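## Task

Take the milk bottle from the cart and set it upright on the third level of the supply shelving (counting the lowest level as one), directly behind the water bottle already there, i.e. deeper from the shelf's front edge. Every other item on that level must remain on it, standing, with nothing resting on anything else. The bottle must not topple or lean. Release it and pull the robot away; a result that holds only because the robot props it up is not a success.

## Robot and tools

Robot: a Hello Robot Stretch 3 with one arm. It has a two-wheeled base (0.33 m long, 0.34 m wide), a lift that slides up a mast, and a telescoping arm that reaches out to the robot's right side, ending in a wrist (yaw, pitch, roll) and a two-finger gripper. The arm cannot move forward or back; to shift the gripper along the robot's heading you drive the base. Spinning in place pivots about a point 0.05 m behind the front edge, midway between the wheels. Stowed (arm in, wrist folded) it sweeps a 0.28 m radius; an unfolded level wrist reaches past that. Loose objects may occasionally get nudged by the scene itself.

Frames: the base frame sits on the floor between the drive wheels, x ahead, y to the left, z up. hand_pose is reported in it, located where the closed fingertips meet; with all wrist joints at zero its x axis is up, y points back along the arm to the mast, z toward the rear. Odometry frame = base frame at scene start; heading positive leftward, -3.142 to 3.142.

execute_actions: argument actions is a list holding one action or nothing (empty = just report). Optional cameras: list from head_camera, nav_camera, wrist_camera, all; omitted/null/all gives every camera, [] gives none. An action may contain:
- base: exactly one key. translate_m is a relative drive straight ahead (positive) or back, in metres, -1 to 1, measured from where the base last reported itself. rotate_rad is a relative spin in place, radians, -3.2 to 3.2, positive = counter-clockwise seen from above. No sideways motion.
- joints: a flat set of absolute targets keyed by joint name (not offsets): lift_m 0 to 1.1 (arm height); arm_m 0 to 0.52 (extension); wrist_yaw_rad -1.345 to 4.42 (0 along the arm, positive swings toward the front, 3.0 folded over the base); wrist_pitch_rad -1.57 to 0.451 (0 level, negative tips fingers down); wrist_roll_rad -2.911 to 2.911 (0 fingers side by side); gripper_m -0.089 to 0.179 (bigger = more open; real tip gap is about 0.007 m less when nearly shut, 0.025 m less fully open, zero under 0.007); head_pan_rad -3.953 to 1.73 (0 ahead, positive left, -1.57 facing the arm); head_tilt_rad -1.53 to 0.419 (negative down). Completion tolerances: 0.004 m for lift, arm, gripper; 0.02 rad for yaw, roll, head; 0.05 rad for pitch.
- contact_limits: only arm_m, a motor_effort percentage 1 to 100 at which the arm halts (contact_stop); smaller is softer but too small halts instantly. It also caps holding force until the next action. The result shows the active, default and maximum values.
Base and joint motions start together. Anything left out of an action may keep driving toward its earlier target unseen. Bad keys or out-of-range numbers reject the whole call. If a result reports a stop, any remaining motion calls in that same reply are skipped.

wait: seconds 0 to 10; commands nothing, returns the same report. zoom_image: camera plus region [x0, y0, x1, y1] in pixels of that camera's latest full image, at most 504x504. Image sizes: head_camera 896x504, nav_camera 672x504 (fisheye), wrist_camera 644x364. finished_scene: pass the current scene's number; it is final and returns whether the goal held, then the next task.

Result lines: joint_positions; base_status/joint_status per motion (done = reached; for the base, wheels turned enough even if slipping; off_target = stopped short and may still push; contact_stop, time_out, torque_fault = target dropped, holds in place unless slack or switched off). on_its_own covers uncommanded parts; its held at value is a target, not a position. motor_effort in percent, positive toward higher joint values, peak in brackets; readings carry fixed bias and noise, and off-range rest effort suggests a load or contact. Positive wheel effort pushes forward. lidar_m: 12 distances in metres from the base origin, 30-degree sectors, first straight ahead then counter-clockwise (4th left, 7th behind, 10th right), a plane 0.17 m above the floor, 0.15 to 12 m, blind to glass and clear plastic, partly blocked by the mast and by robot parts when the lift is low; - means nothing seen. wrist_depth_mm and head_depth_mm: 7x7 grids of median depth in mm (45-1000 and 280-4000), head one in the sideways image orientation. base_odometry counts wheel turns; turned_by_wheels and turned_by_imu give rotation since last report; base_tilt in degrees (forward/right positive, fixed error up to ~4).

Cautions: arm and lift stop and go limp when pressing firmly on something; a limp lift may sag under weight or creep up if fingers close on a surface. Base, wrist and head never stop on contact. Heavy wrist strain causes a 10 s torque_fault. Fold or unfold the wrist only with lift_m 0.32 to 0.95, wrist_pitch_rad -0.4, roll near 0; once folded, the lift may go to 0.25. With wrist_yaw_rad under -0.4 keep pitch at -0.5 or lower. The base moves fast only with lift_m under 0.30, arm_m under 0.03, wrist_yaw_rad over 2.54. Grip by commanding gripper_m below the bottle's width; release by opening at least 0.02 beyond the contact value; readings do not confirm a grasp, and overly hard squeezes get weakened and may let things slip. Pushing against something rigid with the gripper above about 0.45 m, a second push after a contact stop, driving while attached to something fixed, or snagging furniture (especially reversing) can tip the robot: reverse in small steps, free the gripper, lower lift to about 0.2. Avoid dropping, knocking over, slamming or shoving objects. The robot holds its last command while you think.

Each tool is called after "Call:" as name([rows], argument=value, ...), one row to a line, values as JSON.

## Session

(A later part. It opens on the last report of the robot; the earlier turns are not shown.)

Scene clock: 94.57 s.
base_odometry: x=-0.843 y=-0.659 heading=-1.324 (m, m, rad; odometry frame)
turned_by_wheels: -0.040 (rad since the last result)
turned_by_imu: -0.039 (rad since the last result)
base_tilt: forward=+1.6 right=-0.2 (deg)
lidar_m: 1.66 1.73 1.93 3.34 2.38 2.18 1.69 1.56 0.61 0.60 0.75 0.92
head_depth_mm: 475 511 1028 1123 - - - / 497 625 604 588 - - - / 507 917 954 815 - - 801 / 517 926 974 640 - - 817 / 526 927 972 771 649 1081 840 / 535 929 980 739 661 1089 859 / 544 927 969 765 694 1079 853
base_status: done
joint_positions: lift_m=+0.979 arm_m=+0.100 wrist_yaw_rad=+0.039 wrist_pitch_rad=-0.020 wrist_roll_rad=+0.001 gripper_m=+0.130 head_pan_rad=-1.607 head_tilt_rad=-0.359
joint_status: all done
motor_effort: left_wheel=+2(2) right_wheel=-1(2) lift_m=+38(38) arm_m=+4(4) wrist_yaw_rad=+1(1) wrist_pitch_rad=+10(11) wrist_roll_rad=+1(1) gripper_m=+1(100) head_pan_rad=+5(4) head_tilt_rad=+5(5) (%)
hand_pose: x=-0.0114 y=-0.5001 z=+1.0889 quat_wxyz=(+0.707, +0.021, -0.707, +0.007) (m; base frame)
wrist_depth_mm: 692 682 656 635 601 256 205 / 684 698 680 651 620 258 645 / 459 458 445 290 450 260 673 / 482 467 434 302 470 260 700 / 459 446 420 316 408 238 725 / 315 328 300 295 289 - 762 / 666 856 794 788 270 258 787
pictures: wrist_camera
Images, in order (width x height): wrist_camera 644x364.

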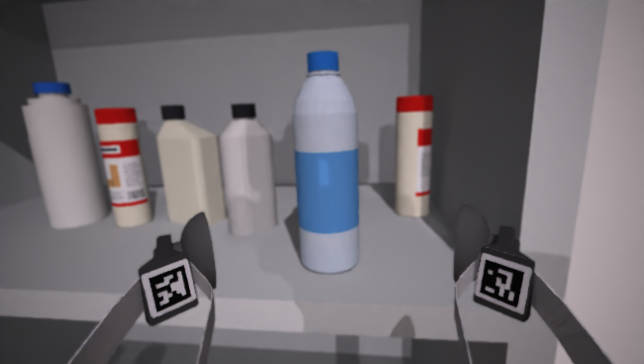

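Call:
execute_actions([
  {"joints":{"arm_m":0.28}},
], cameras=[])

Call:
execute_actions([
  {"joints":{"gripper_m":0.0}},
], cameras=[])

Call:
execute_actions([
  {"joints":{"lift_m":1.0,"arm_m":0.26}},
], cameras=["wrist_camera"])

Scene clock: 101.13 s.
base_odometry: x=-0.843 y=-0.659 heading=-1.324 (m, m, rad; odometry frame)
turned_by_wheels: +0.000 (rad since the last result)
turned_by_imu: +0.000 (rad since the last result)
base_tilt: forward=+1.6 right=-0.2 (deg)
lidar_m: 1.66 1.73 1.94 3.34 2.38 2.18 1.68 1.55 0.60 0.60 0.75 0.92
head_depth_mm: 474 511 1036 1102 - 1306 1393 / 498 626 606 - 626 678 1356 / 507 917 955 - 897 990 834 / 517 924 975 - 1152 1095 867 / 527 923 979 749 663 1087 836 / 536 927 974 739 664 1080 858 / 544 928 967 765 693 1072 858
base_status: not commanded
joint_positions: lift_m=+0.979 arm_m=+0.280 wrist_yaw_rad=+0.040 wrist_pitch_rad=-0.020 wrist_roll_rad=+0.001 gripper_m=+0.130 head_pan_rad=-1.607 head_tilt_rad=-0.359
joint_status: all done
motor_effort: left_wheel=+1(2) right_wheel=-1(1) lift_m=+38(38) arm_m=+4(4) wrist_yaw_rad=+1(1) wrist_pitch_rad=+10(10) wrist_roll_rad=+1(1) gripper_m=+0(1) head_pan_rad=+4(4) head_tilt_rad=+5(6) (%)
hand_pose: x=-0.0113 y=-0.6801 z=+1.0889 quat_wxyz=(+0.707, +0.021, -0.707, +0.007) (m; base frame)
wrist_depth_mm: 514 510 486 120 453 270 165 / 542 521 117 110 469 260 165 / 295 271 114 109 485 263 166 / 288 232 121 113 504 273 166 / 312 273 123 117 353 232 167 / 311 289 132 122 288 - 167 / 237 228 211 127 224 220 159
pictures: none
No camera images: the call's "cameras" was empty. Leave "cameras" out to get every camera's image.

Scene clock: 102.93 s.
base_odometry: x=-0.843 y=-0.659 heading=-1.324 (m, m, rad; odometry frame)
turned_by_wheels: +0.000 (rad since the last result)
turned_by_imu: +0.000 (rad since the last result)
base_tilt: forward=+1.6 right=-0.2 (deg)
lidar_m: 1.66 1.73 1.94 3.34 2.38 2.17 1.69 1.56 0.61 0.60 0.75 0.93
head_depth_mm: 474 511 1030 1100 - 1302 1392 / 498 625 606 - 628 679 1354 / 508 918 953 - 898 989 832 / 517 926 966 - 1153 1094 869 / 526 925 982 789 666 1087 840 / 535 928 975 739 663 1080 856 / 545 927 971 766 693 1077 855
base_status: not commanded
joint_positions: lift_m=+0.979 arm_m=+0.280 wrist_yaw_rad=+0.043 wrist_pitch_rad=-0.020 wrist_roll_rad=+0.001 gripper_m=+0.002 head_pan_rad=-1.607 head_tilt_rad=-0.359
joint_status: all done
motor_effort: left_wheel=+2(3) right_wheel=-2(3) lift_m=+38(38) arm_m=+4(4) wrist_yaw_rad=-1(5) wrist_pitch_rad=+10(10) wrist_roll_rad=+1(1) gripper_m=-34(98) head_pan_rad=+3(3) head_tilt_rad=+5(6) (%)
hand_pose: x=-0.0105 y=-0.6802 z=+1.0889 quat_wxyz=(+0.707, +0.023, -0.707, +0.008) (m; base frame)
wrist_depth_mm: 526 507 486 110 455 274 167 / 543 521 503 103 432 258 168 / 295 269 255 103 265 262 167 / 291 234 248 107 274 272 169 / 311 242 252 112 126 277 169 / 309 274 250 116 123 255 168 / 237 236 230 122 204 218 169
pictures: none
No camera images: the call's "cameras" was empty. Leave "cameras" out to get every camera's image.

Scene clock: 103.97 s.
base_odometry: x=-0.843 y=-0.659 heading=-1.324 (m, m, rad; odometry frame)
turned_by_wheels: +0.000 (rad since the last result)
turned_by_imu: +0.000 (rad since the last result)
base_tilt: forward=+1.6 right=-0.2 (deg)
lidar_m: 1.66 1.73 1.94 3.34 2.38 2.19 1.68 1.55 0.60 0.60 0.75 0.93
head_depth_mm: 474 511 1033 - 1238 1307 1393 / 498 625 607 - 626 678 1352 / 508 917 965 - 839 991 831 / 517 920 969 - 1155 1093 866 / 526 923 986 803 664 1089 838 / 536 925 980 740 663 1079 860 / 546 925 970 765 693 1075 853
base_status: not commanded
joint_positions: lift_m=+0.999 arm_m=+0.260 wrist_yaw_rad=+0.042 wrist_pitch_rad=-0.063 wrist_roll_rad=+0.001 gripper_m=+0.005 head_pan_rad=-1.607 head_tilt_rad=-0.359
joint_status: all done
motor_effort: left_wheel=+2(3) right_wheel=-2(2) lift_m=+41(43) arm_m=-7(8) wrist_yaw_rad=-1(2) wrist_pitch_rad=+32(33) wrist_roll_rad=+1(1) gripper_m=-31(34) head_pan_rad=+4(3) head_tilt_rad=+6(5) (%)
hand_pose: x=-0.0108 y=-0.6593 z=+1.0978 quat_wxyz=(+0.707, +0.037, -0.706, -0.008) (m; base frame)
wrist_depth_mm: 538 518 498 110 464 273 165 / 556 542 522 103 470 272 166 / 318 307 265 103 281 274 167 / 315 287 264 107 293 273 167 / 333 308 269 111 126 274 167 / 318 297 269 117 123 251 167 / 245 243 238 122 214 219 166
pictures: wrist_camera
Images, in order (width x height): wrist_camera 644x364.

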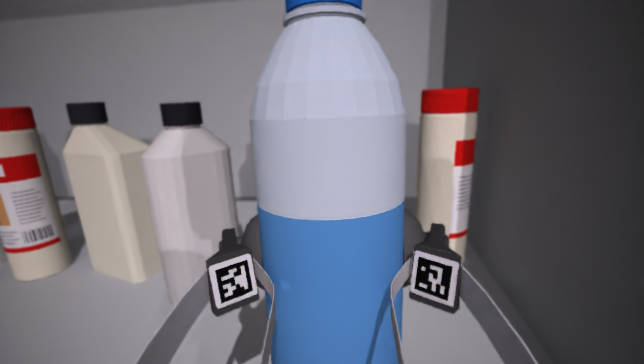

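Call:
execute_actions([
  {"base":{"translate_m":0.22},"joints":{"lift_m":1.01}},
], cameras=[])

Call:
execute_actions([
  {"joints":{"arm_m":0.285}},
], cameras=[])

Call:
execute_actions([
  {"joints":{"lift_m":0.98}},
], cameras=[])

Call:
execute_actions([
  {"joints":{"gripper_m":0.13}},
], cameras=[])

Call:
execute_actions([
  {"joints":{"arm_m":0}},
], cameras=["wrist_camera"])

Call:
execute_actions([
  {"base":{"translate_m":-0.22},"joints":{"lift_m":0.85}},
], cameras=[])

Call:
execute_actions([
  {"base":{"rotate_rad":-0.91}},
], cameras=[])

Call:
execute_actions([
  {"base":{"translate_m":-0.95}},
], cameras=[])

Call:
execute_actions([
  {"base":{"translate_m":-0.95}},
], cameras=[])

Call:
execute_actions([
  {"base":{"rotate_rad":-1.05}},
], cameras=[])

Call:
execute_actions([
  {"joints":{"lift_m":0.70,"arm_m":0.25}},
], cameras=["wrist_camera"])

Scene clock: 124.83 s.
base_odometry: x=-0.789 y=-0.872 heading=-1.324 (m, m, rad; odometry frame)
turned_by_wheels: +0.000 (rad since the last result)
turned_by_imu: +0.001 (rad since the last result)
base_tilt: forward=+1.6 right=-0.2 (deg)
lidar_m: 1.44 1.50 1.63 3.34 2.68 2.40 1.91 1.56 0.69 0.72 0.78 1.49
head_depth_mm: 552 928 980 - 731 997 873 / 498 929 982 - 666 1105 873 / 507 930 985 - 640 1099 846 / 517 931 973 - 915 1091 868 / 527 933 973 768 704 1089 864 / 536 929 977 777 700 1084 860 / 546 934 734 757 694 1017 858
base_status: done
joint_positions: lift_m=+1.009 arm_m=+0.260 wrist_yaw_rad=+0.041 wrist_pitch_rad=-0.065 wrist_roll_rad=+0.001 gripper_m=+0.022 head_pan_rad=-1.607 head_tilt_rad=-0.359
joint_status: all done
on_its_own: gripper_m is held at +0.021, not at your +0.000, by its stall guard, which is not easing now; wrist_pitch_rad is at rest, and its effort (+33) is outside its rest range (-20 to +32)
motor_effort: left_wheel=+1(4) right_wheel=-1(2) lift_m=+41(42) arm_m=-6(7) wrist_yaw_rad=+1(1) wrist_pitch_rad=+33(33) wrist_roll_rad=+1(1) gripper_m=-24(24) head_pan_rad=+5(4) head_tilt_rad=+5(5) (%)
hand_pose: x=-0.0111 y=-0.6593 z=+1.1074 quat_wxyz=(+0.707, +0.037, -0.706, -0.009) (m; base frame)
wrist_depth_mm: 497 524 503 112 471 459 441 / 478 539 524 105 489 477 454 / 452 290 268 104 226 499 450 / 464 297 281 108 224 514 454 / 441 305 290 113 128 405 377 / 336 312 291 117 125 302 295 / 258 257 250 123 228 239 235
pictures: none
No camera images: the call's "cameras" was empty. Leave "cameras" out to get every camera's image.

Scene clock: 125.97 s.
base_odometry: x=-0.789 y=-0.872 heading=-1.324 (m, m, rad; odometry frame)
turned_by_wheels: +0.000 (rad since the last result)
turned_by_imu: +0.000 (rad since the last result)
base_tilt: forward=+1.6 right=-0.2 (deg)
lidar_m: 1.44 1.50 1.63 3.34 2.69 2.40 1.90 1.56 0.69 0.72 0.78 1.49
head_depth_mm: 553 928 977 - 709 999 875 / 498 933 980 - 682 1108 874 / 508 931 978 - 642 1102 841 / 518 929 972 - 641 1094 869 / 527 934 972 772 706 1087 862 / 537 934 979 775 700 1079 857 / 546 933 733 756 692 1018 856
base_status: not commanded
joint_positions: lift_m=+1.009 arm_m=+0.285 wrist_yaw_rad=+0.041 wrist_pitch_rad=-0.065 wrist_roll_rad=+0.001 gripper_m=+0.022 head_pan_rad=-1.607 head_tilt_rad=-0.359
joint_status: all done
on_its_own: gripper_m is held at +0.021, not at your +0.000, by its stall guard, which is not easing now; wrist_pitch_rad is at rest, and its effort (+33) is outside its rest range (-20 to +32)
motor_effort: left_wheel=+1(1) right_wheel=-1(1) lift_m=+41(41) arm_m=+4(4) wrist_yaw_rad=-1(1) wrist_pitch_rad=+33(33) wrist_roll_rad=+1(1) gripper_m=-24(24) head_pan_rad=+2(4) head_tilt_rad=+5(6) (%)
hand_pose: x=-0.0111 y=-0.6836 z=+1.1074 quat_wxyz=(+0.707, +0.037, -0.706, -0.009) (m; base frame)
wrist_depth_mm: 491 501 483 112 449 440 429 / 445 520 500 104 466 451 437 / 252 271 247 104 208 472 454 / 353 279 257 108 203 480 453 / 422 289 264 113 127 380 391 / 333 295 287 117 125 300 295 / 259 255 251 123 226 238 237
pictures: none
No camera images: the call's "cameras" was empty. Leave "cameras" out to get every camera's image.

Scene clock: 127.03 s.
base_odometry: x=-0.789 y=-0.872 heading=-1.324 (m, m, rad; odometry frame)
turned_by_wheels: +0.000 (rad since the last result)
turned_by_imu: +0.000 (rad since the last result)
base_tilt: forward=+1.6 right=-0.2 (deg)
lidar_m: 1.44 1.50 1.62 3.35 2.69 2.40 1.91 1.56 0.69 0.72 0.78 1.49
head_depth_mm: 552 932 976 921 - 1001 876 / 500 929 990 - 685 1109 872 / 507 931 983 - 1166 1101 843 / 517 933 976 - 1162 1095 868 / 525 933 976 775 704 1087 860 / 536 934 978 777 699 1079 860 / 545 935 736 758 695 1017 854
base_status: not commanded
joint_positions: lift_m=+0.981 arm_m=+0.285 wrist_yaw_rad=+0.041 wrist_pitch_rad=-0.025 wrist_roll_rad=+0.001 gripper_m=+0.022 head_pan_rad=-1.607 head_tilt_rad=-0.359
joint_status: all done
on_its_own: gripper_m is held at +0.021, not at your +0.000, by its stall guard, which is not easing now
motor_effort: left_wheel=+1(1) right_wheel=-1(1) lift_m=+15(37) arm_m=+4(4) wrist_yaw_rad=-1(1) wrist_pitch_rad=+12(33) wrist_roll_rad=+1(1) gripper_m=-24(23) head_pan_rad=+4(5) head_tilt_rad=+5(5) (%)
hand_pose: x=-0.0111 y=-0.6850 z=+1.0889 quat_wxyz=(+0.707, +0.023, -0.707, +0.005) (m; base frame)
wrist_depth_mm: 491 502 490 112 460 441 425 / 258 513 504 105 467 459 439 / 254 270 245 105 199 468 452 / 309 277 255 108 201 483 453 / 386 290 262 113 127 358 379 / 308 285 267 117 124 280 275 / 237 235 230 123 209 219 215
pictures: none
No camera images: the call's "cameras" was empty. Leave "cameras" out to get every camera's image.

Scene clock: 128.60 s.
base_odometry: x=-0.789 y=-0.872 heading=-1.324 (m, m, rad; odometry frame)
turned_by_wheels: +0.000 (rad since the last result)
turned_by_imu: +0.000 (rad since the last result)
base_tilt: forward=+1.6 right=-0.2 (deg)
lidar_m: 1.44 1.50 1.62 3.34 2.68 2.40 1.91 1.56 0.69 0.72 0.78 1.49
head_depth_mm: 552 931 977 922 - 1001 879 / 499 930 990 - 684 1105 877 / 506 934 981 - 1161 1103 841 / 517 932 976 - 1162 1097 869 / 526 931 974 761 705 1089 863 / 535 933 977 776 700 1083 859 / 544 934 734 756 692 1017 853
base_status: not commanded
joint_positions: lift_m=+0.981 arm_m=+0.285 wrist_yaw_rad=+0.041 wrist_pitch_rad=-0.022 wrist_roll_rad=+0.001 gripper_m=+0.130 head_pan_rad=-1.607 head_tilt_rad=-0.359
joint_status: all done
motor_effort: left_wheel=+1(1) right_wheel=-1(1) lift_m=+15(15) arm_m=+4(4) wrist_yaw_rad=+0(0) wrist_pitch_rad=+11(13) wrist_roll_rad=+1(1) gripper_m=+0(100) head_pan_rad=+3(3) head_tilt_rad=+6(6) (%)
hand_pose: x=-0.0111 y=-0.6851 z=+1.0896 quat_wxyz=(+0.707, +0.022, -0.707, +0.006) (m; base frame)
wrist_depth_mm: 495 505 492 115 461 445 426 / 257 512 502 109 468 462 441 / 253 271 246 109 200 466 455 / 309 277 256 113 199 479 452 / 388 288 270 117 207 408 383 / 311 281 274 122 219 - 278 / 237 229 231 128 214 221 216
pictures: none
No camera images: the call's "cameras" was empty. Leave "cameras" out to get every camera's image.

Scene clock: 131.93 s.
base_odometry: x=-0.789 y=-0.872 heading=-1.324 (m, m, rad; odometry frame)
turned_by_wheels: +0.000 (rad since the last result)
turned_by_imu: +0.000 (rad since the last result)
base_tilt: forward=+1.6 right=-0.2 (deg)
lidar_m: 1.44 1.50 1.62 3.35 2.69 2.41 1.90 1.56 0.69 0.72 0.78 1.49
head_depth_mm: 550 930 980 828 690 - - / 498 930 987 956 684 1108 - / 506 933 987 749 643 - - / 516 928 975 638 637 - - / 526 935 977 778 672 1084 862 / 534 935 976 775 662 1080 859 / 544 938 734 757 693 1014 858
base_status: not commanded
joint_positions: lift_m=+0.981 arm_m=+0.000 wrist_yaw_rad=+0.040 wrist_pitch_rad=-0.021 wrist_roll_rad=+0.001 gripper_m=+0.130 head_pan_rad=-1.607 head_tilt_rad=-0.359
joint_status: all done
motor_effort: left_wheel=+1(1) right_wheel=-1(1) lift_m=+15(15) arm_m=-7(7) wrist_yaw_rad=+0(1) wrist_pitch_rad=+11(11) wrist_roll_rad=+1(1) gripper_m=+1(1) head_pan_rad=+4(4) head_tilt_rad=+5(6) (%)
hand_pose: x=-0.0111 y=-0.4008 z=+1.0898 quat_wxyz=(+0.707, +0.022, -0.707, +0.007) (m; base frame)
wrist_depth_mm: 507 696 744 728 709 674 437 / 505 705 778 746 736 709 439 / 463 656 533 401 745 718 442 / 476 648 563 422 537 567 440 / 450 447 438 416 408 429 386 / 489 585 921 887 848 - 377 / 498 731 858 859 838 727 419
pictures: wrist_camera
Images, in order (width x height): wrist_camera 644x364.

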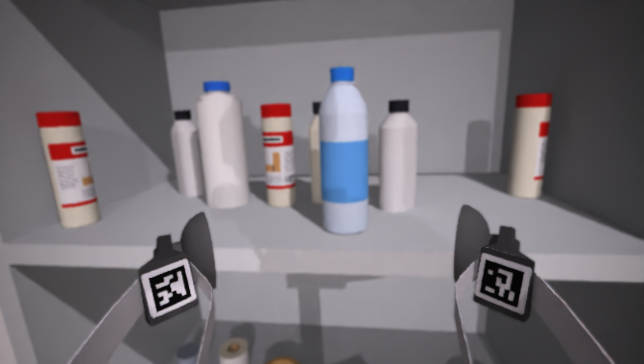

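Scene clock: 135.50 s.
base_odometry: x=-0.843 y=-0.659 heading=-1.324 (m, m, rad; odometry frame)
turned_by_wheels: +0.000 (rad since the last result)
turned_by_imu: -0.001 (rad since the last result)
base_tilt: forward=+1.5 right=-0.2 (deg)
lidar_m: 1.66 1.73 1.94 3.34 2.38 2.18 1.68 1.56 0.60 0.60 0.75 0.93
head_depth_mm: 475 511 1033 1122 1207 1308 1402 / 497 623 603 590 628 680 1363 / 504 914 953 814 678 1007 844 / 515 926 983 934 671 1097 892 / 524 926 984 923 666 1088 837 / 534 926 977 740 662 1103 835 / 543 926 967 642 659 1077 855
base_status: done
joint_positions: lift_m=+0.851 arm_m=+0.000 wrist_yaw_rad=+0.040 wrist_pitch_rad=-0.020 wrist_roll_rad=+0.001 gripper_m=+0.130 head_pan_rad=-1.607 head_tilt_rad=-0.359
joint_status: all done
motor_effort: left_wheel=+2(4) right_wheel=-1(3) lift_m=+15(14) arm_m=-6(7) wrist_yaw_rad=+0(0) wrist_pitch_rad=+10(10) wrist_roll_rad=+1(1) gripper_m=+0(0) head_pan_rad=+3(3) head_tilt_rad=+6(5) (%)
hand_pose: x=-0.0111 y=-0.4008 z=+0.9600 quat_wxyz=(+0.707, +0.022, -0.707, +0.007) (m; base frame)
wrist_depth_mm: 673 516 724 723 538 304 721 / 669 524 476 737 518 309 748 / 627 505 418 529 459 341 770 / 659 852 824 805 560 348 811 / 716 897 874 851 704 844 807 / 714 896 881 845 703 - 853 / 680 676 638 680 578 905 887
pictures: none
No camera images: the call's "cameras" was empty. Leave "cameras" out to get every camera's image.

Scene clock: 137.90 s.
base_odometry: x=-0.843 y=-0.659 heading=-2.233 (m, m, rad; odometry frame)
turned_by_wheels: -0.910 (rad since the last result)
turned_by_imu: -0.890 (rad since the last result)
base_tilt: forward=+1.6 right=-0.1 (deg)
lidar_m: 0.93 1.67 1.66 1.74 2.55 3.35 2.32 2.12 1.69 1.37 0.60 0.75
head_depth_mm: 1864 1955 2045 2147 2230 1873 1478 / 1941 2062 2188 2281 2372 1854 1472 / 1745 1879 2044 2231 2348 1859 1432 / 1530 1639 1757 1894 2048 1844 1494 / 1362 1435 1537 1649 1753 1776 1456 / 1222 1293 1364 1447 1544 1633 1402 / 1117 1171 1234 1297 1374 1452 1430
base_status: done
joint_positions: lift_m=+0.851 arm_m=+0.000 wrist_yaw_rad=+0.040 wrist_pitch_rad=-0.020 wrist_roll_rad=+0.001 gripper_m=+0.130 head_pan_rad=-1.607 head_tilt_rad=-0.359
joint_status: not commanded
motor_effort: left_wheel=+2(5) right_wheel=-1(5) lift_m=+15(15) arm_m=-6(7) wrist_yaw_rad=+0(1) wrist_pitch_rad=+10(10) wrist_roll_rad=+1(1) gripper_m=+0(1) head_pan_rad=+3(4) head_tilt_rad=+6(5) (%)
hand_pose: x=-0.0111 y=-0.4008 z=+0.9600 quat_wxyz=(+0.707, +0.022, -0.707, +0.007) (m; base frame)
wrist_depth_mm: 688 810 - - - - - / 693 820 - - - - - / 713 847 - - - - - / 722 856 - - - - - / 742 876 - - - - - / 744 838 - - - - - / 754 931 - - - - -
pictures: none
No camera images: the call's "cameras" was empty. Leave "cameras" out to get every camera's image.

Scene clock: 148.77 s.
base_odometry: x=-0.259 y=+0.090 heading=-2.233 (m, m, rad; odometry frame)
turned_by_wheels: +0.000 (rad since the last result)
turned_by_imu: -0.004 (rad since the last result)
base_tilt: forward=+1.6 right=-0.2 (deg)
lidar_m: 1.66 2.27 1.98 2.41 2.63 2.61 1.39 1.46 1.52 1.27 1.86 1.38
head_depth_mm: 1333 1398 1467 1526 1633 1684 1477 / 1426 1489 1562 1650 1710 1772 1477 / 1518 1601 1675 1771 1658 1522 1421 / 1623 1718 1814 1929 1639 1595 1509 / 1760 1860 1963 2115 2176 1703 1455 / 1909 2027 2179 2317 2382 1855 1410 / 1879 1968 2065 2184 2244 1806 1443
base_status: done
joint_positions: lift_m=+0.851 arm_m=+0.000 wrist_yaw_rad=+0.040 wrist_pitch_rad=-0.020 wrist_roll_rad=+0.001 gripper_m=+0.130 head_pan_rad=-1.607 head_tilt_rad=-0.359
joint_status: not commanded
motor_effort: left_wheel=+2(2) right_wheel=-1(4) lift_m=+15(15) arm_m=-7(6) wrist_yaw_rad=+0(0) wrist_pitch_rad=+10(10) wrist_roll_rad=+1(1) gripper_m=+1(0) head_pan_rad=+2(2) head_tilt_rad=+5(6) (%)
hand_pose: x=-0.0111 y=-0.4008 z=+0.9600 quat_wxyz=(+0.707, +0.022, -0.707, +0.007) (m; base frame)
wrist_depth_mm: - - - - - - 912 / - - - - - - 923 / - - - - - - 966 / - - - - - - 986 / - - - - - - - / - - - - - - - / - - - - - - -
pictures: none
No camera images: the call's "cameras" was empty. Leave "cameras" out to get every camera's image.

Scene clock: 159.63 s.
base_odometry: x=+0.326 y=+0.839 heading=-2.233 (m, m, rad; odometry frame)
turned_by_wheels: +0.000 (rad since the last result)
turned_by_imu: -0.004 (rad since the last result)
base_tilt: forward=+1.6 right=-0.2 (deg)
lidar_m: 2.30 2.55 2.53 2.35 2.21 2.18 0.64 0.52 0.93 1.01 1.45 2.54
head_depth_mm: 808 840 884 925 974 1029 1094 / 860 901 947 996 1052 1116 1186 / 917 963 1017 1078 1142 1213 1295 / 983 1038 1095 1168 1246 1334 1406 / 1056 1117 1197 1279 1372 1484 1452 / 1149 1225 1309 1406 1520 1636 1412 / 1249 1347 1446 1567 1689 1746 1443
base_status: done
joint_positions: lift_m=+0.851 arm_m=+0.000 wrist_yaw_rad=+0.040 wrist_pitch_rad=-0.020 wrist_roll_rad=+0.001 gripper_m=+0.130 head_pan_rad=-1.607 head_tilt_rad=-0.359
joint_status: not commanded
motor_effort: left_wheel=+2(4) right_wheel=-1(6) lift_m=+16(15) arm_m=-7(7) wrist_yaw_rad=+0(0) wrist_pitch_rad=+10(10) wrist_roll_rad=+1(1) gripper_m=+1(0) head_pan_rad=+3(3) head_tilt_rad=+5(5) (%)
hand_pose: x=-0.0111 y=-0.4008 z=+0.9600 quat_wxyz=(+0.707, +0.022, -0.707, +0.007) (m; base frame)
wrist_depth_mm: - - - 879 699 595 510 / - - - 950 725 610 525 / - - - 971 759 628 531 / - - - - 780 646 546 / - - - - 812 630 561 / - - - - 841 - 565 / - - - - 867 692 561
pictures: none
No camera images: the call's "cameras" was empty. Leave "cameras" out to get every camera's image.

Scene clock: 162.23 s.
base_odometry: x=+0.326 y=+0.839 heading=+3.000 (m, m, rad; odometry frame)
turned_by_wheels: -1.050 (rad since the last result)
turned_by_imu: -1.027 (rad since the last result)
base_tilt: forward=+1.6 right=-0.2 (deg)
lidar_m: 1.45 2.48 2.29 2.55 2.54 2.33 1.97 2.18 0.64 0.52 0.93 1.02
head_depth_mm: 949 1017 1087 1157 1267 870 1401 / 907 970 1045 1127 1214 921 968 / 871 929 995 1066 1120 915 965 / 837 889 950 1017 1059 910 704 / 806 852 906 968 1031 908 711 / 773 820 870 926 992 948 1029 / 746 788 834 888 947 1015 1094
base_status: done
joint_positions: lift_m=+0.851 arm_m=+0.000 wrist_yaw_rad=+0.040 wrist_pitch_rad=-0.020 wrist_roll_rad=+0.001 gripper_m=+0.130 head_pan_rad=-1.607 head_tilt_rad=-0.359
joint_status: not commanded
motor_effort: left_wheel=+2(5) right_wheel=-1(4) lift_m=+15(15) arm_m=-7(7) wrist_yaw_rad=+1(1) wrist_pitch_rad=+10(10) wrist_roll_rad=+1(1) gripper_m=+0(0) head_pan_rad=+4(3) head_tilt_rad=+5(5) (%)
hand_pose: x=-0.0111 y=-0.4008 z=+0.9600 quat_wxyz=(+0.707, +0.022, -0.707, +0.007) (m; base frame)
wrist_depth_mm: 536 575 612 667 718 785 839 / 553 593 638 686 750 795 895 / 568 605 652 706 770 838 916 / 594 622 679 737 814 867 971 / 604 648 700 738 792 934 - / 623 649 717 625 642 - - / 640 708 742 503 498 438 -
pictures: none
No camera images: the call's "cameras" was empty. Leave "cameras" out to get every camera's image.

Scene clock: 165.30 s.
base_odometry: x=+0.326 y=+0.839 heading=+3.000 (m, m, rad; odometry frame)
turned_by_wheels: +0.000 (rad since the last result)
turned_by_imu: +0.000 (rad since the last result)
base_tilt: forward=+1.6 right=-0.2 (deg)
lidar_m: 1.45 2.49 2.31 2.55 2.53 2.33 1.97 2.18 0.64 0.52 0.93 1.01
head_depth_mm: 948 1019 1091 1158 1270 868 1397 / 910 971 1042 1123 1209 921 962 / 872 930 996 1067 1118 917 - / 835 886 946 1020 1062 918 - / 805 853 908 971 1027 909 740 / 772 819 871 928 990 942 1033 / 745 788 833 887 945 1015 1093
base_status: not commanded
joint_positions: lift_m=+0.701 arm_m=+0.250 wrist_yaw_rad=+0.040 wrist_pitch_rad=-0.020 wrist_roll_rad=+0.001 gripper_m=+0.130 head_pan_rad=-1.607 head_tilt_rad=-0.359
joint_status: all done
motor_effort: left_wheel=+1(2) right_wheel=-1(1) lift_m=+15(17) arm_m=+5(4) wrist_yaw_rad=+0(0) wrist_pitch_rad=+10(10) wrist_roll_rad=+1(1) gripper_m=+0(0) head_pan_rad=+3(3) head_tilt_rad=+5(5) (%)
hand_pose: x=-0.0111 y=-0.6501 z=+0.8100 quat_wxyz=(+0.707, +0.022, -0.707, +0.007) (m; base frame)
wrist_depth_mm: 361 385 414 449 480 528 554 / 372 395 428 461 502 554 586 / 382 410 440 467 522 571 611 / 393 420 455 331 540 595 647 / 406 430 405 342 456 411 661 / 417 438 390 349 374 - 326 / 428 283 300 296 290 286 281
pictures: wrist_camera
Images, in order (width x height): wrist_camera 644x364.

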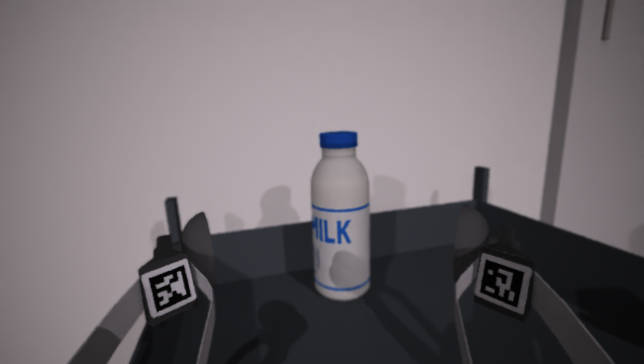

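Call:
execute_actions([
  {"joints":{"lift_m":0.676,"arm_m":0.46}},
], cameras=[])

Call:
execute_actions([
  {"joints":{"gripper_m":0.0}},
], cameras=[])

Call:
execute_actions([
  {"joints":{"lift_m":0.85}},
], cameras=["wrist_camera"])

Scene clock: 172.93 s.
base_odometry: x=+0.326 y=+0.839 heading=+3.000 (m, m, rad; odometry frame)
turned_by_wheels: +0.000 (rad since the last result)
turned_by_imu: +0.000 (rad since the last result)
base_tilt: forward=+1.6 right=-0.2 (deg)
lidar_m: 1.45 2.49 2.30 2.55 2.53 2.33 1.97 2.18 0.64 0.52 0.93 1.01
head_depth_mm: 949 1016 1087 1159 1265 866 1396 / 908 972 1045 1125 1212 925 961 / 872 928 993 1068 1126 - 939 / 836 891 949 1017 1074 - 770 / 803 850 908 970 1023 907 741 / 774 820 871 923 993 945 1034 / 745 785 832 889 945 1016 1089
base_status: not commanded
joint_positions: lift_m=+0.677 arm_m=+0.460 wrist_yaw_rad=+0.040 wrist_pitch_rad=-0.020 wrist_roll_rad=+0.001 gripper_m=+0.130 head_pan_rad=-1.607 head_tilt_rad=-0.359
joint_status: all done
motor_effort: left_wheel=+1(2) right_wheel=-1(1) lift_m=+15(15) arm_m=+5(4) wrist_yaw_rad=+1(1) wrist_pitch_rad=+10(10) wrist_roll_rad=+1(1) gripper_m=+1(0) head_pan_rad=+4(4) head_tilt_rad=+5(5) (%)
hand_pose: x=-0.0111 y=-0.8601 z=+0.7860 quat_wxyz=(+0.707, +0.022, -0.707, +0.007) (m; base frame)
wrist_depth_mm: 213 226 242 262 285 312 343 / 220 232 251 270 296 325 356 / 225 240 258 117 307 336 375 / 232 247 265 120 319 351 389 / 239 254 272 115 330 369 407 / 247 259 203 116 239 - 257 / 244 192 204 120 244 254 238
pictures: none
No camera images: the call's "cameras" was empty. Leave "cameras" out to get every camera's image.

Scene clock: 174.73 s.
base_odometry: x=+0.326 y=+0.839 heading=+3.000 (m, m, rad; odometry frame)
turned_by_wheels: +0.000 (rad since the last result)
turned_by_imu: +0.000 (rad since the last result)
base_tilt: forward=+1.6 right=-0.2 (deg)
lidar_m: 1.45 2.50 2.30 2.55 2.53 2.33 1.97 2.18 0.64 0.52 0.93 1.02
head_depth_mm: 951 1016 1085 1160 1270 866 1399 / 906 971 1044 1129 1210 921 961 / 870 929 994 1068 1121 - 936 / 834 887 948 1015 1071 - 769 / 805 854 905 967 1028 907 744 / 773 816 868 924 992 942 1032 / 745 788 838 885 944 1013 1093
base_status: not commanded
joint_positions: lift_m=+0.677 arm_m=+0.460 wrist_yaw_rad=+0.043 wrist_pitch_rad=-0.020 wrist_roll_rad=+0.001 gripper_m=+0.002 head_pan_rad=-1.607 head_tilt_rad=-0.359
joint_status: all done
motor_effort: left_wheel=+2(3) right_wheel=-2(4) lift_m=+15(15) arm_m=+3(4) wrist_yaw_rad=-1(4) wrist_pitch_rad=+10(10) wrist_roll_rad=+1(1) gripper_m=-35(98) head_pan_rad=+4(3) head_tilt_rad=+6(5) (%)
hand_pose: x=-0.0105 y=-0.8601 z=+0.7861 quat_wxyz=(+0.707, +0.023, -0.707, +0.008) (m; base frame)
wrist_depth_mm: 214 226 243 261 285 310 341 / 218 233 250 268 294 322 358 / 226 241 258 112 306 337 376 / 231 247 267 115 317 350 381 / 239 255 268 110 120 360 403 / 247 264 203 110 117 266 258 / 183 188 203 115 243 253 241
pictures: none
No camera images: the call's "cameras" was empty. Leave "cameras" out to get every camera's image.

Scene clock: 177.13 s.
base_odometry: x=+0.326 y=+0.839 heading=+3.000 (m, m, rad; odometry frame)
turned_by_wheels: +0.000 (rad since the last result)
turned_by_imu: +0.000 (rad since the last result)
base_tilt: forward=+1.6 right=-0.2 (deg)
lidar_m: 1.45 2.50 2.30 2.55 2.53 2.33 1.97 2.18 0.64 0.52 0.93 1.01
head_depth_mm: 951 1019 1087 1160 1268 1334 - / 906 970 1043 1129 1225 - 967 / 868 926 990 1057 1081 921 938 / 835 890 949 1000 1016 914 768 / 803 854 907 969 1027 908 739 / 774 819 870 925 996 941 1034 / 746 789 832 889 946 1015 1094
base_status: not commanded
joint_positions: lift_m=+0.849 arm_m=+0.460 wrist_yaw_rad=+0.042 wrist_pitch_rad=-0.063 wrist_roll_rad=+0.001 gripper_m=+0.013 head_pan_rad=-1.607 head_tilt_rad=-0.359
joint_status: all done
on_its_own: gripper_m is held at +0.011, not at your +0.000, by its stall guard, which is still easing
motor_effort: left_wheel=+2(3) right_wheel=-2(2) lift_m=+41(42) arm_m=+4(4) wrist_yaw_rad=-1(1) wrist_pitch_rad=+32(34) wrist_roll_rad=+1(1) gripper_m=-29(37) head_pan_rad=+4(4) head_tilt_rad=+5(5) (%)
hand_pose: x=-0.0107 y=-0.8586 z=+0.9477 quat_wxyz=(+0.707, +0.038, -0.706, -0.008) (m; base frame)
wrist_depth_mm: 210 223 240 257 281 305 336 / 217 230 248 269 294 319 356 / 225 239 257 114 306 337 374 / 233 247 268 117 320 354 397 / 241 257 272 111 121 375 425 / 250 268 - 111 117 407 442 / 259 276 303 115 376 414 467
pictures: wrist_camera
Images, in order (width x height): wrist_camera 644x364.

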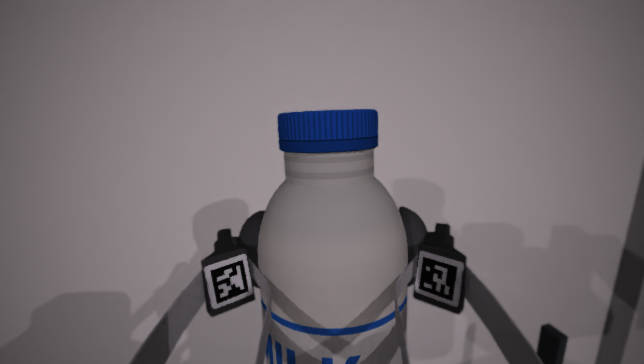

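Call:
execute_actions([
  {"joints":{"arm_m":0}},
], cameras=[])

Call:
execute_actions([
  {"base":{"rotate_rad":1.05}},
], cameras=[])

Call:
execute_actions([
  {"base":{"translate_m":0.95}},
], cameras=[])

Call:
execute_actions([
  {"base":{"translate_m":0.95},"joints":{"lift_m":1.04}},
], cameras=[])

Call:
execute_actions([
  {"base":{"rotate_rad":0.91}},
], cameras=[])

Call:
execute_actions([
  {"base":{"translate_m":0.015},"joints":{"arm_m":0.3}},
])

Scene clock: 188.20 s.
base_odometry: x=+0.326 y=+0.839 heading=+3.000 (m, m, rad; odometry frame)
turned_by_wheels: +0.000 (rad since the last result)
turned_by_imu: +0.000 (rad since the last result)
base_tilt: forward=+1.6 right=-0.2 (deg)
lidar_m: 1.45 2.48 2.31 2.56 2.54 2.33 1.97 2.18 0.64 0.52 0.93 1.02
head_depth_mm: 950 1019 1086 1160 1271 867 1397 / 910 966 1042 1121 1206 921 968 / 873 929 994 1068 1117 915 939 / 837 890 947 1017 1071 850 403 / 803 853 907 967 1031 908 647 / 774 820 871 927 994 944 1031 / 746 787 836 886 945 1011 1093
base_status: not commanded
joint_positions: lift_m=+0.849 arm_m=+0.000 wrist_yaw_rad=+0.041 wrist_pitch_rad=-0.063 wrist_roll_rad=+0.001 gripper_m=+0.026 head_pan_rad=-1.607 head_tilt_rad=-0.359
joint_status: all done
on_its_own: gripper_m is held at +0.025, not at your +0.000, by its stall guard, which is not easing now
motor_effort: left_wheel=+2(2) right_wheel=-2(2) lift_m=+41(41) arm_m=-7(7) wrist_yaw_rad=-1(1) wrist_pitch_rad=+32(32) wrist_roll_rad=+1(1) gripper_m=-23(23) head_pan_rad=+3(4) head_tilt_rad=+5(6) (%)
hand_pose: x=-0.0111 y=-0.3993 z=+0.9477 quat_wxyz=(+0.707, +0.037, -0.706, -0.008) (m; base frame)
wrist_depth_mm: 534 563 613 662 713 762 833 / 554 579 626 686 737 787 885 / 565 604 653 113 767 842 926 / 592 628 682 117 819 876 - / 610 643 693 111 121 910 - / 628 678 - 111 116 528 - / 655 701 765 115 400 444 -
pictures: none
No camera images: the call's "cameras" was empty. Leave "cameras" out to get every camera's image.

Scene clock: 190.83 s.
base_odometry: x=+0.326 y=+0.839 heading=-2.233 (m, m, rad; odometry frame)
turned_by_wheels: +1.050 (rad since the last result)
turned_by_imu: +1.027 (rad since the last result)
base_tilt: forward=+1.6 right=-0.2 (deg)
lidar_m: 2.30 2.55 2.53 2.34 2.19 2.19 0.64 0.52 0.93 1.02 1.45 2.54
head_depth_mm: 809 843 885 932 978 1029 1090 / 861 901 946 996 1051 1116 1184 / 916 964 1016 1074 1142 1215 1277 / 985 1037 1094 1166 1244 1249 403 / 1058 1119 1197 1275 1368 1463 1335 / 1147 1222 1305 1410 1522 1634 1445 / 1251 1342 1452 1568 1685 1738 1445
base_status: done
joint_positions: lift_m=+0.849 arm_m=+0.000 wrist_yaw_rad=+0.040 wrist_pitch_rad=-0.063 wrist_roll_rad=+0.001 gripper_m=+0.026 head_pan_rad=-1.607 head_tilt_rad=-0.359
joint_status: not commanded
on_its_own: gripper_m is held at +0.025, not at your +0.000, by its stall guard, which is not easing now
motor_effort: left_wheel=-2(6) right_wheel=+2(2) lift_m=+41(41) arm_m=-7(7) wrist_yaw_rad=-1(0) wrist_pitch_rad=+32(32) wrist_roll_rad=+1(1) gripper_m=-23(23) head_pan_rad=+4(4) head_tilt_rad=+5(5) (%)
hand_pose: x=-0.0112 y=-0.3993 z=+0.9477 quat_wxyz=(+0.707, +0.037, -0.706, -0.008) (m; base frame)
wrist_depth_mm: - - - 864 704 591 505 / - - - 919 730 602 515 / - - - 113 752 625 530 / - - - 117 765 643 556 / - - - 111 121 667 565 / - - - 111 117 675 584 / - - - 115 820 729 594
pictures: none
No camera images: the call's "cameras" was empty. Leave "cameras" out to get every camera's image.

Scene clock: 201.33 s.
base_odometry: x=-0.259 y=+0.090 heading=-2.233 (m, m, rad; odometry frame)
turned_by_wheels: +0.000 (rad since the last result)
turned_by_imu: +0.004 (rad since the last result)
base_tilt: forward=+1.6 right=-0.2 (deg)
lidar_m: 1.66 2.27 1.98 2.41 2.63 2.61 1.39 1.45 1.51 1.27 1.86 1.39
head_depth_mm: 1330 1393 1457 1541 1614 1682 1487 / 1422 1487 1570 1653 1714 1767 1465 / 1518 1594 1679 1774 1651 1531 1470 / 1630 1714 1819 1940 1640 1495 403 / 1745 1851 1975 2116 2177 1706 1332 / 1898 2024 2169 2299 2376 1821 1457 / 1865 1974 2078 2180 2229 1807 1440
base_status: done
joint_positions: lift_m=+0.849 arm_m=+0.000 wrist_yaw_rad=+0.040 wrist_pitch_rad=-0.063 wrist_roll_rad=+0.001 gripper_m=+0.026 head_pan_rad=-1.607 head_tilt_rad=-0.359
joint_status: not commanded
on_its_own: gripper_m is held at +0.025, not at your +0.000, by its stall guard, which is not easing now
motor_effort: left_wheel=-2(4) right_wheel=+2(3) lift_m=+41(41) arm_m=-7(7) wrist_yaw_rad=+0(0) wrist_pitch_rad=+32(32) wrist_roll_rad=+1(1) gripper_m=-23(23) head_pan_rad=+3(2) head_tilt_rad=+5(5) (%)
hand_pose: x=-0.0112 y=-0.3993 z=+0.9477 quat_wxyz=(+0.707, +0.037, -0.706, -0.008) (m; base frame)
wrist_depth_mm: - - - - - - 913 / - - - - - - 931 / - - - 113 - - 968 / - - - 117 - - - / - - - 111 121 - - / - - - 111 117 - - / - - - 115 - - -
pictures: none
No camera images: the call's "cameras" was empty. Leave "cameras" out to get every camera's image.

Scene clock: 212.17 s.
base_odometry: x=-0.843 y=-0.659 heading=-2.233 (m, m, rad; odometry frame)
turned_by_wheels: +0.000 (rad since the last result)
turned_by_imu: +0.004 (rad since the last result)
base_tilt: forward=+1.6 right=-0.2 (deg)
lidar_m: 0.93 1.67 1.66 1.75 2.55 3.35 2.32 2.12 1.68 1.37 0.60 0.75
head_depth_mm: 1861 1951 2040 2125 - - - / 1947 2086 2194 2302 - - - / 1754 1875 2043 2198 - - - / 1528 1636 1753 354 - - - / 1364 1447 1543 1618 1725 1771 1450 / 1230 1300 1368 1453 1548 1649 1446 / 1117 1172 1234 1300 1370 1453 1439
base_status: done
joint_positions: lift_m=+1.039 arm_m=+0.000 wrist_yaw_rad=+0.040 wrist_pitch_rad=-0.064 wrist_roll_rad=+0.001 gripper_m=+0.026 head_pan_rad=-1.607 head_tilt_rad=-0.359
joint_status: all done
on_its_own: gripper_m is held at +0.025, not at your +0.000, by its stall guard, which is not easing now
motor_effort: left_wheel=-2(2) right_wheel=+2(5) lift_m=+42(42) arm_m=-7(7) wrist_yaw_rad=+0(0) wrist_pitch_rad=+32(32) wrist_roll_rad=+1(1) gripper_m=-23(23) head_pan_rad=+4(4) head_tilt_rad=+5(5) (%)
hand_pose: x=-0.0112 y=-0.3993 z=+1.1375 quat_wxyz=(+0.707, +0.037, -0.706, -0.009) (m; base frame)
wrist_depth_mm: 694 794 968 - - - - / 698 818 - - - - - / 704 847 - 113 - - - / 725 848 - 117 - - - / 737 890 - 111 121 - - / 763 879 - 111 117 - - / 767 890 - 115 - - -
pictures: none
No camera images: the call's "cameras" was empty. Leave "cameras" out to get every camera's image.

Scene clock: 214.57 s.
base_odometry: x=-0.843 y=-0.659 heading=-1.324 (m, m, rad; odometry frame)
turned_by_wheels: +0.910 (rad since the last result)
turned_by_imu: +0.890 (rad since the last result)
base_tilt: forward=+1.6 right=-0.2 (deg)
lidar_m: 1.66 1.73 1.94 3.34 2.38 2.18 1.68 1.56 0.60 0.60 0.75 0.93
head_depth_mm: 475 512 1036 1093 - - - / 496 610 590 583 - - - / 506 916 956 805 - - - / 516 924 985 354 - - - / 525 923 984 991 622 1066 830 / 535 926 975 740 660 1077 860 / 544 927 969 641 657 1068 858
base_status: done
joint_positions: lift_m=+1.039 arm_m=+0.000 wrist_yaw_rad=+0.040 wrist_pitch_rad=-0.064 wrist_roll_rad=+0.001 gripper_m=+0.026 head_pan_rad=-1.607 head_tilt_rad=-0.359
joint_status: not commanded
on_its_own: gripper_m is held at +0.025, not at your +0.000, by its stall guard, which is not easing now
motor_effort: left_wheel=-2(7) right_wheel=+1(5) lift_m=+41(42) arm_m=-7(7) wrist_yaw_rad=+1(0) wrist_pitch_rad=+32(32) wrist_roll_rad=+1(1) gripper_m=-24(23) head_pan_rad=+5(3) head_tilt_rad=+5(6) (%)
hand_pose: x=-0.0112 y=-0.3993 z=+1.1375 quat_wxyz=(+0.707, +0.037, -0.706, -0.009) (m; base frame)
wrist_depth_mm: 713 744 733 709 660 296 707 / 734 792 761 744 652 310 741 / 703 555 789 113 541 337 770 / 700 570 515 117 536 338 804 / 548 527 445 111 121 853 840 / 443 430 - 111 117 898 875 / 716 870 889 115 389 932 915
pictures: none
No camera images: the call's "cameras" was empty. Leave "cameras" out to get every camera's image.

Scene clock: 218.00 s.
base_odometry: x=-0.840 y=-0.673 heading=-1.324 (m, m, rad; odometry frame)
turned_by_wheels: +0.000 (rad since the last result)
turned_by_imu: +0.000 (rad since the last result)
base_tilt: forward=+1.6 right=-0.2 (deg)
lidar_m: 1.64 1.72 1.92 3.34 2.41 2.19 1.70 1.56 0.60 0.61 0.76 0.91
head_depth_mm: 474 511 530 587 1212 1306 1397 / 497 679 664 590 624 678 749 / 507 923 - 767 677 982 846 / 517 926 965 - 671 1089 866 / 527 925 980 765 665 1089 836 / 536 924 976 741 663 1081 858 / 546 922 957 631 655 1077 855
base_status: done
joint_positions: lift_m=+1.039 arm_m=+0.300 wrist_yaw_rad=+0.040 wrist_pitch_rad=-0.064 wrist_roll_rad=+0.001 gripper_m=+0.026 head_pan_rad=-1.607 head_tilt_rad=-0.359
joint_status: all done
on_its_own: gripper_m is held at +0.025, not at your +0.000, by its stall guard, which is not easing now
motor_effort: left_wheel=-2(3) right_wheel=+2(5) lift_m=+41(41) arm_m=+4(6) wrist_yaw_rad=+1(1) wrist_pitch_rad=+32(32) wrist_roll_rad=+1(1) gripper_m=-23(23) head_pan_rad=+3(4) head_tilt_rad=+5(5) (%)
hand_pose: x=-0.0112 y=-0.6986 z=+1.1375 quat_wxyz=(+0.707, +0.037, -0.706, -0.009) (m; base frame)
wrist_depth_mm: 488 473 462 449 432 296 181 / 516 501 478 468 450 297 182 / 541 520 502 113 467 272 181 / 283 280 518 117 482 254 183 / 282 220 229 111 120 267 183 / 302 268 - 111 117 274 184 / 298 284 258 115 266 259 182
pictures: head_camera (sideways: a quarter turn clockwise sets it upright), nav_camera (sideways: a quarter turn counterclockwise sets it upright), wrist_camera
Images, in order (width x height): head_camera 896x504, nav_camera 672x504, wrist_camera 644x364.

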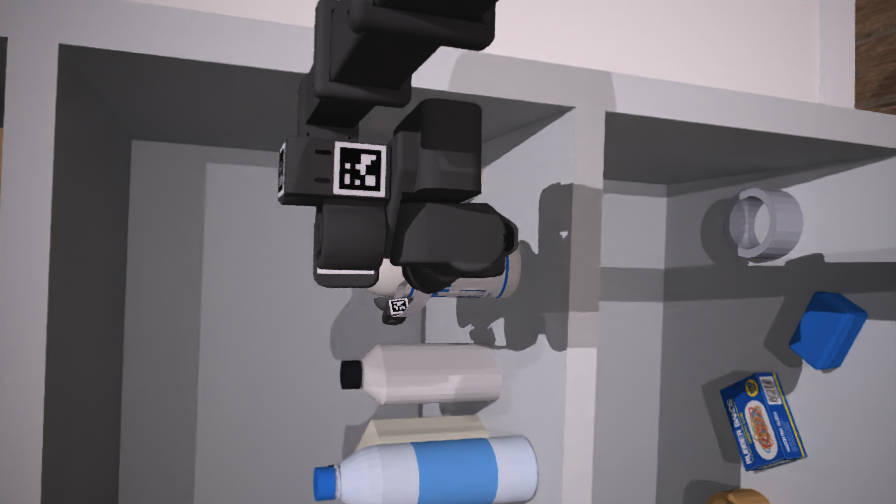

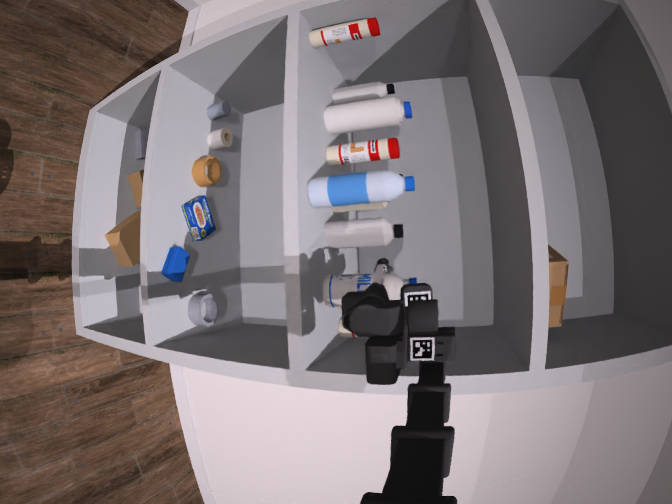

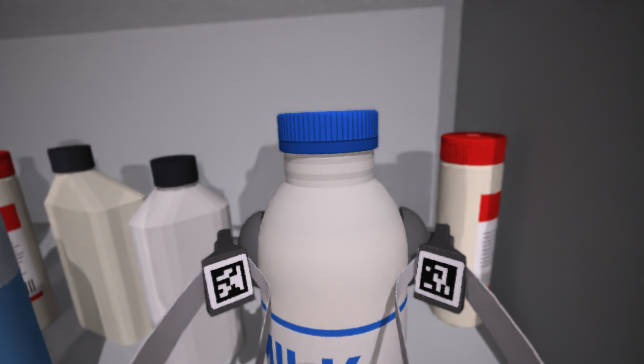

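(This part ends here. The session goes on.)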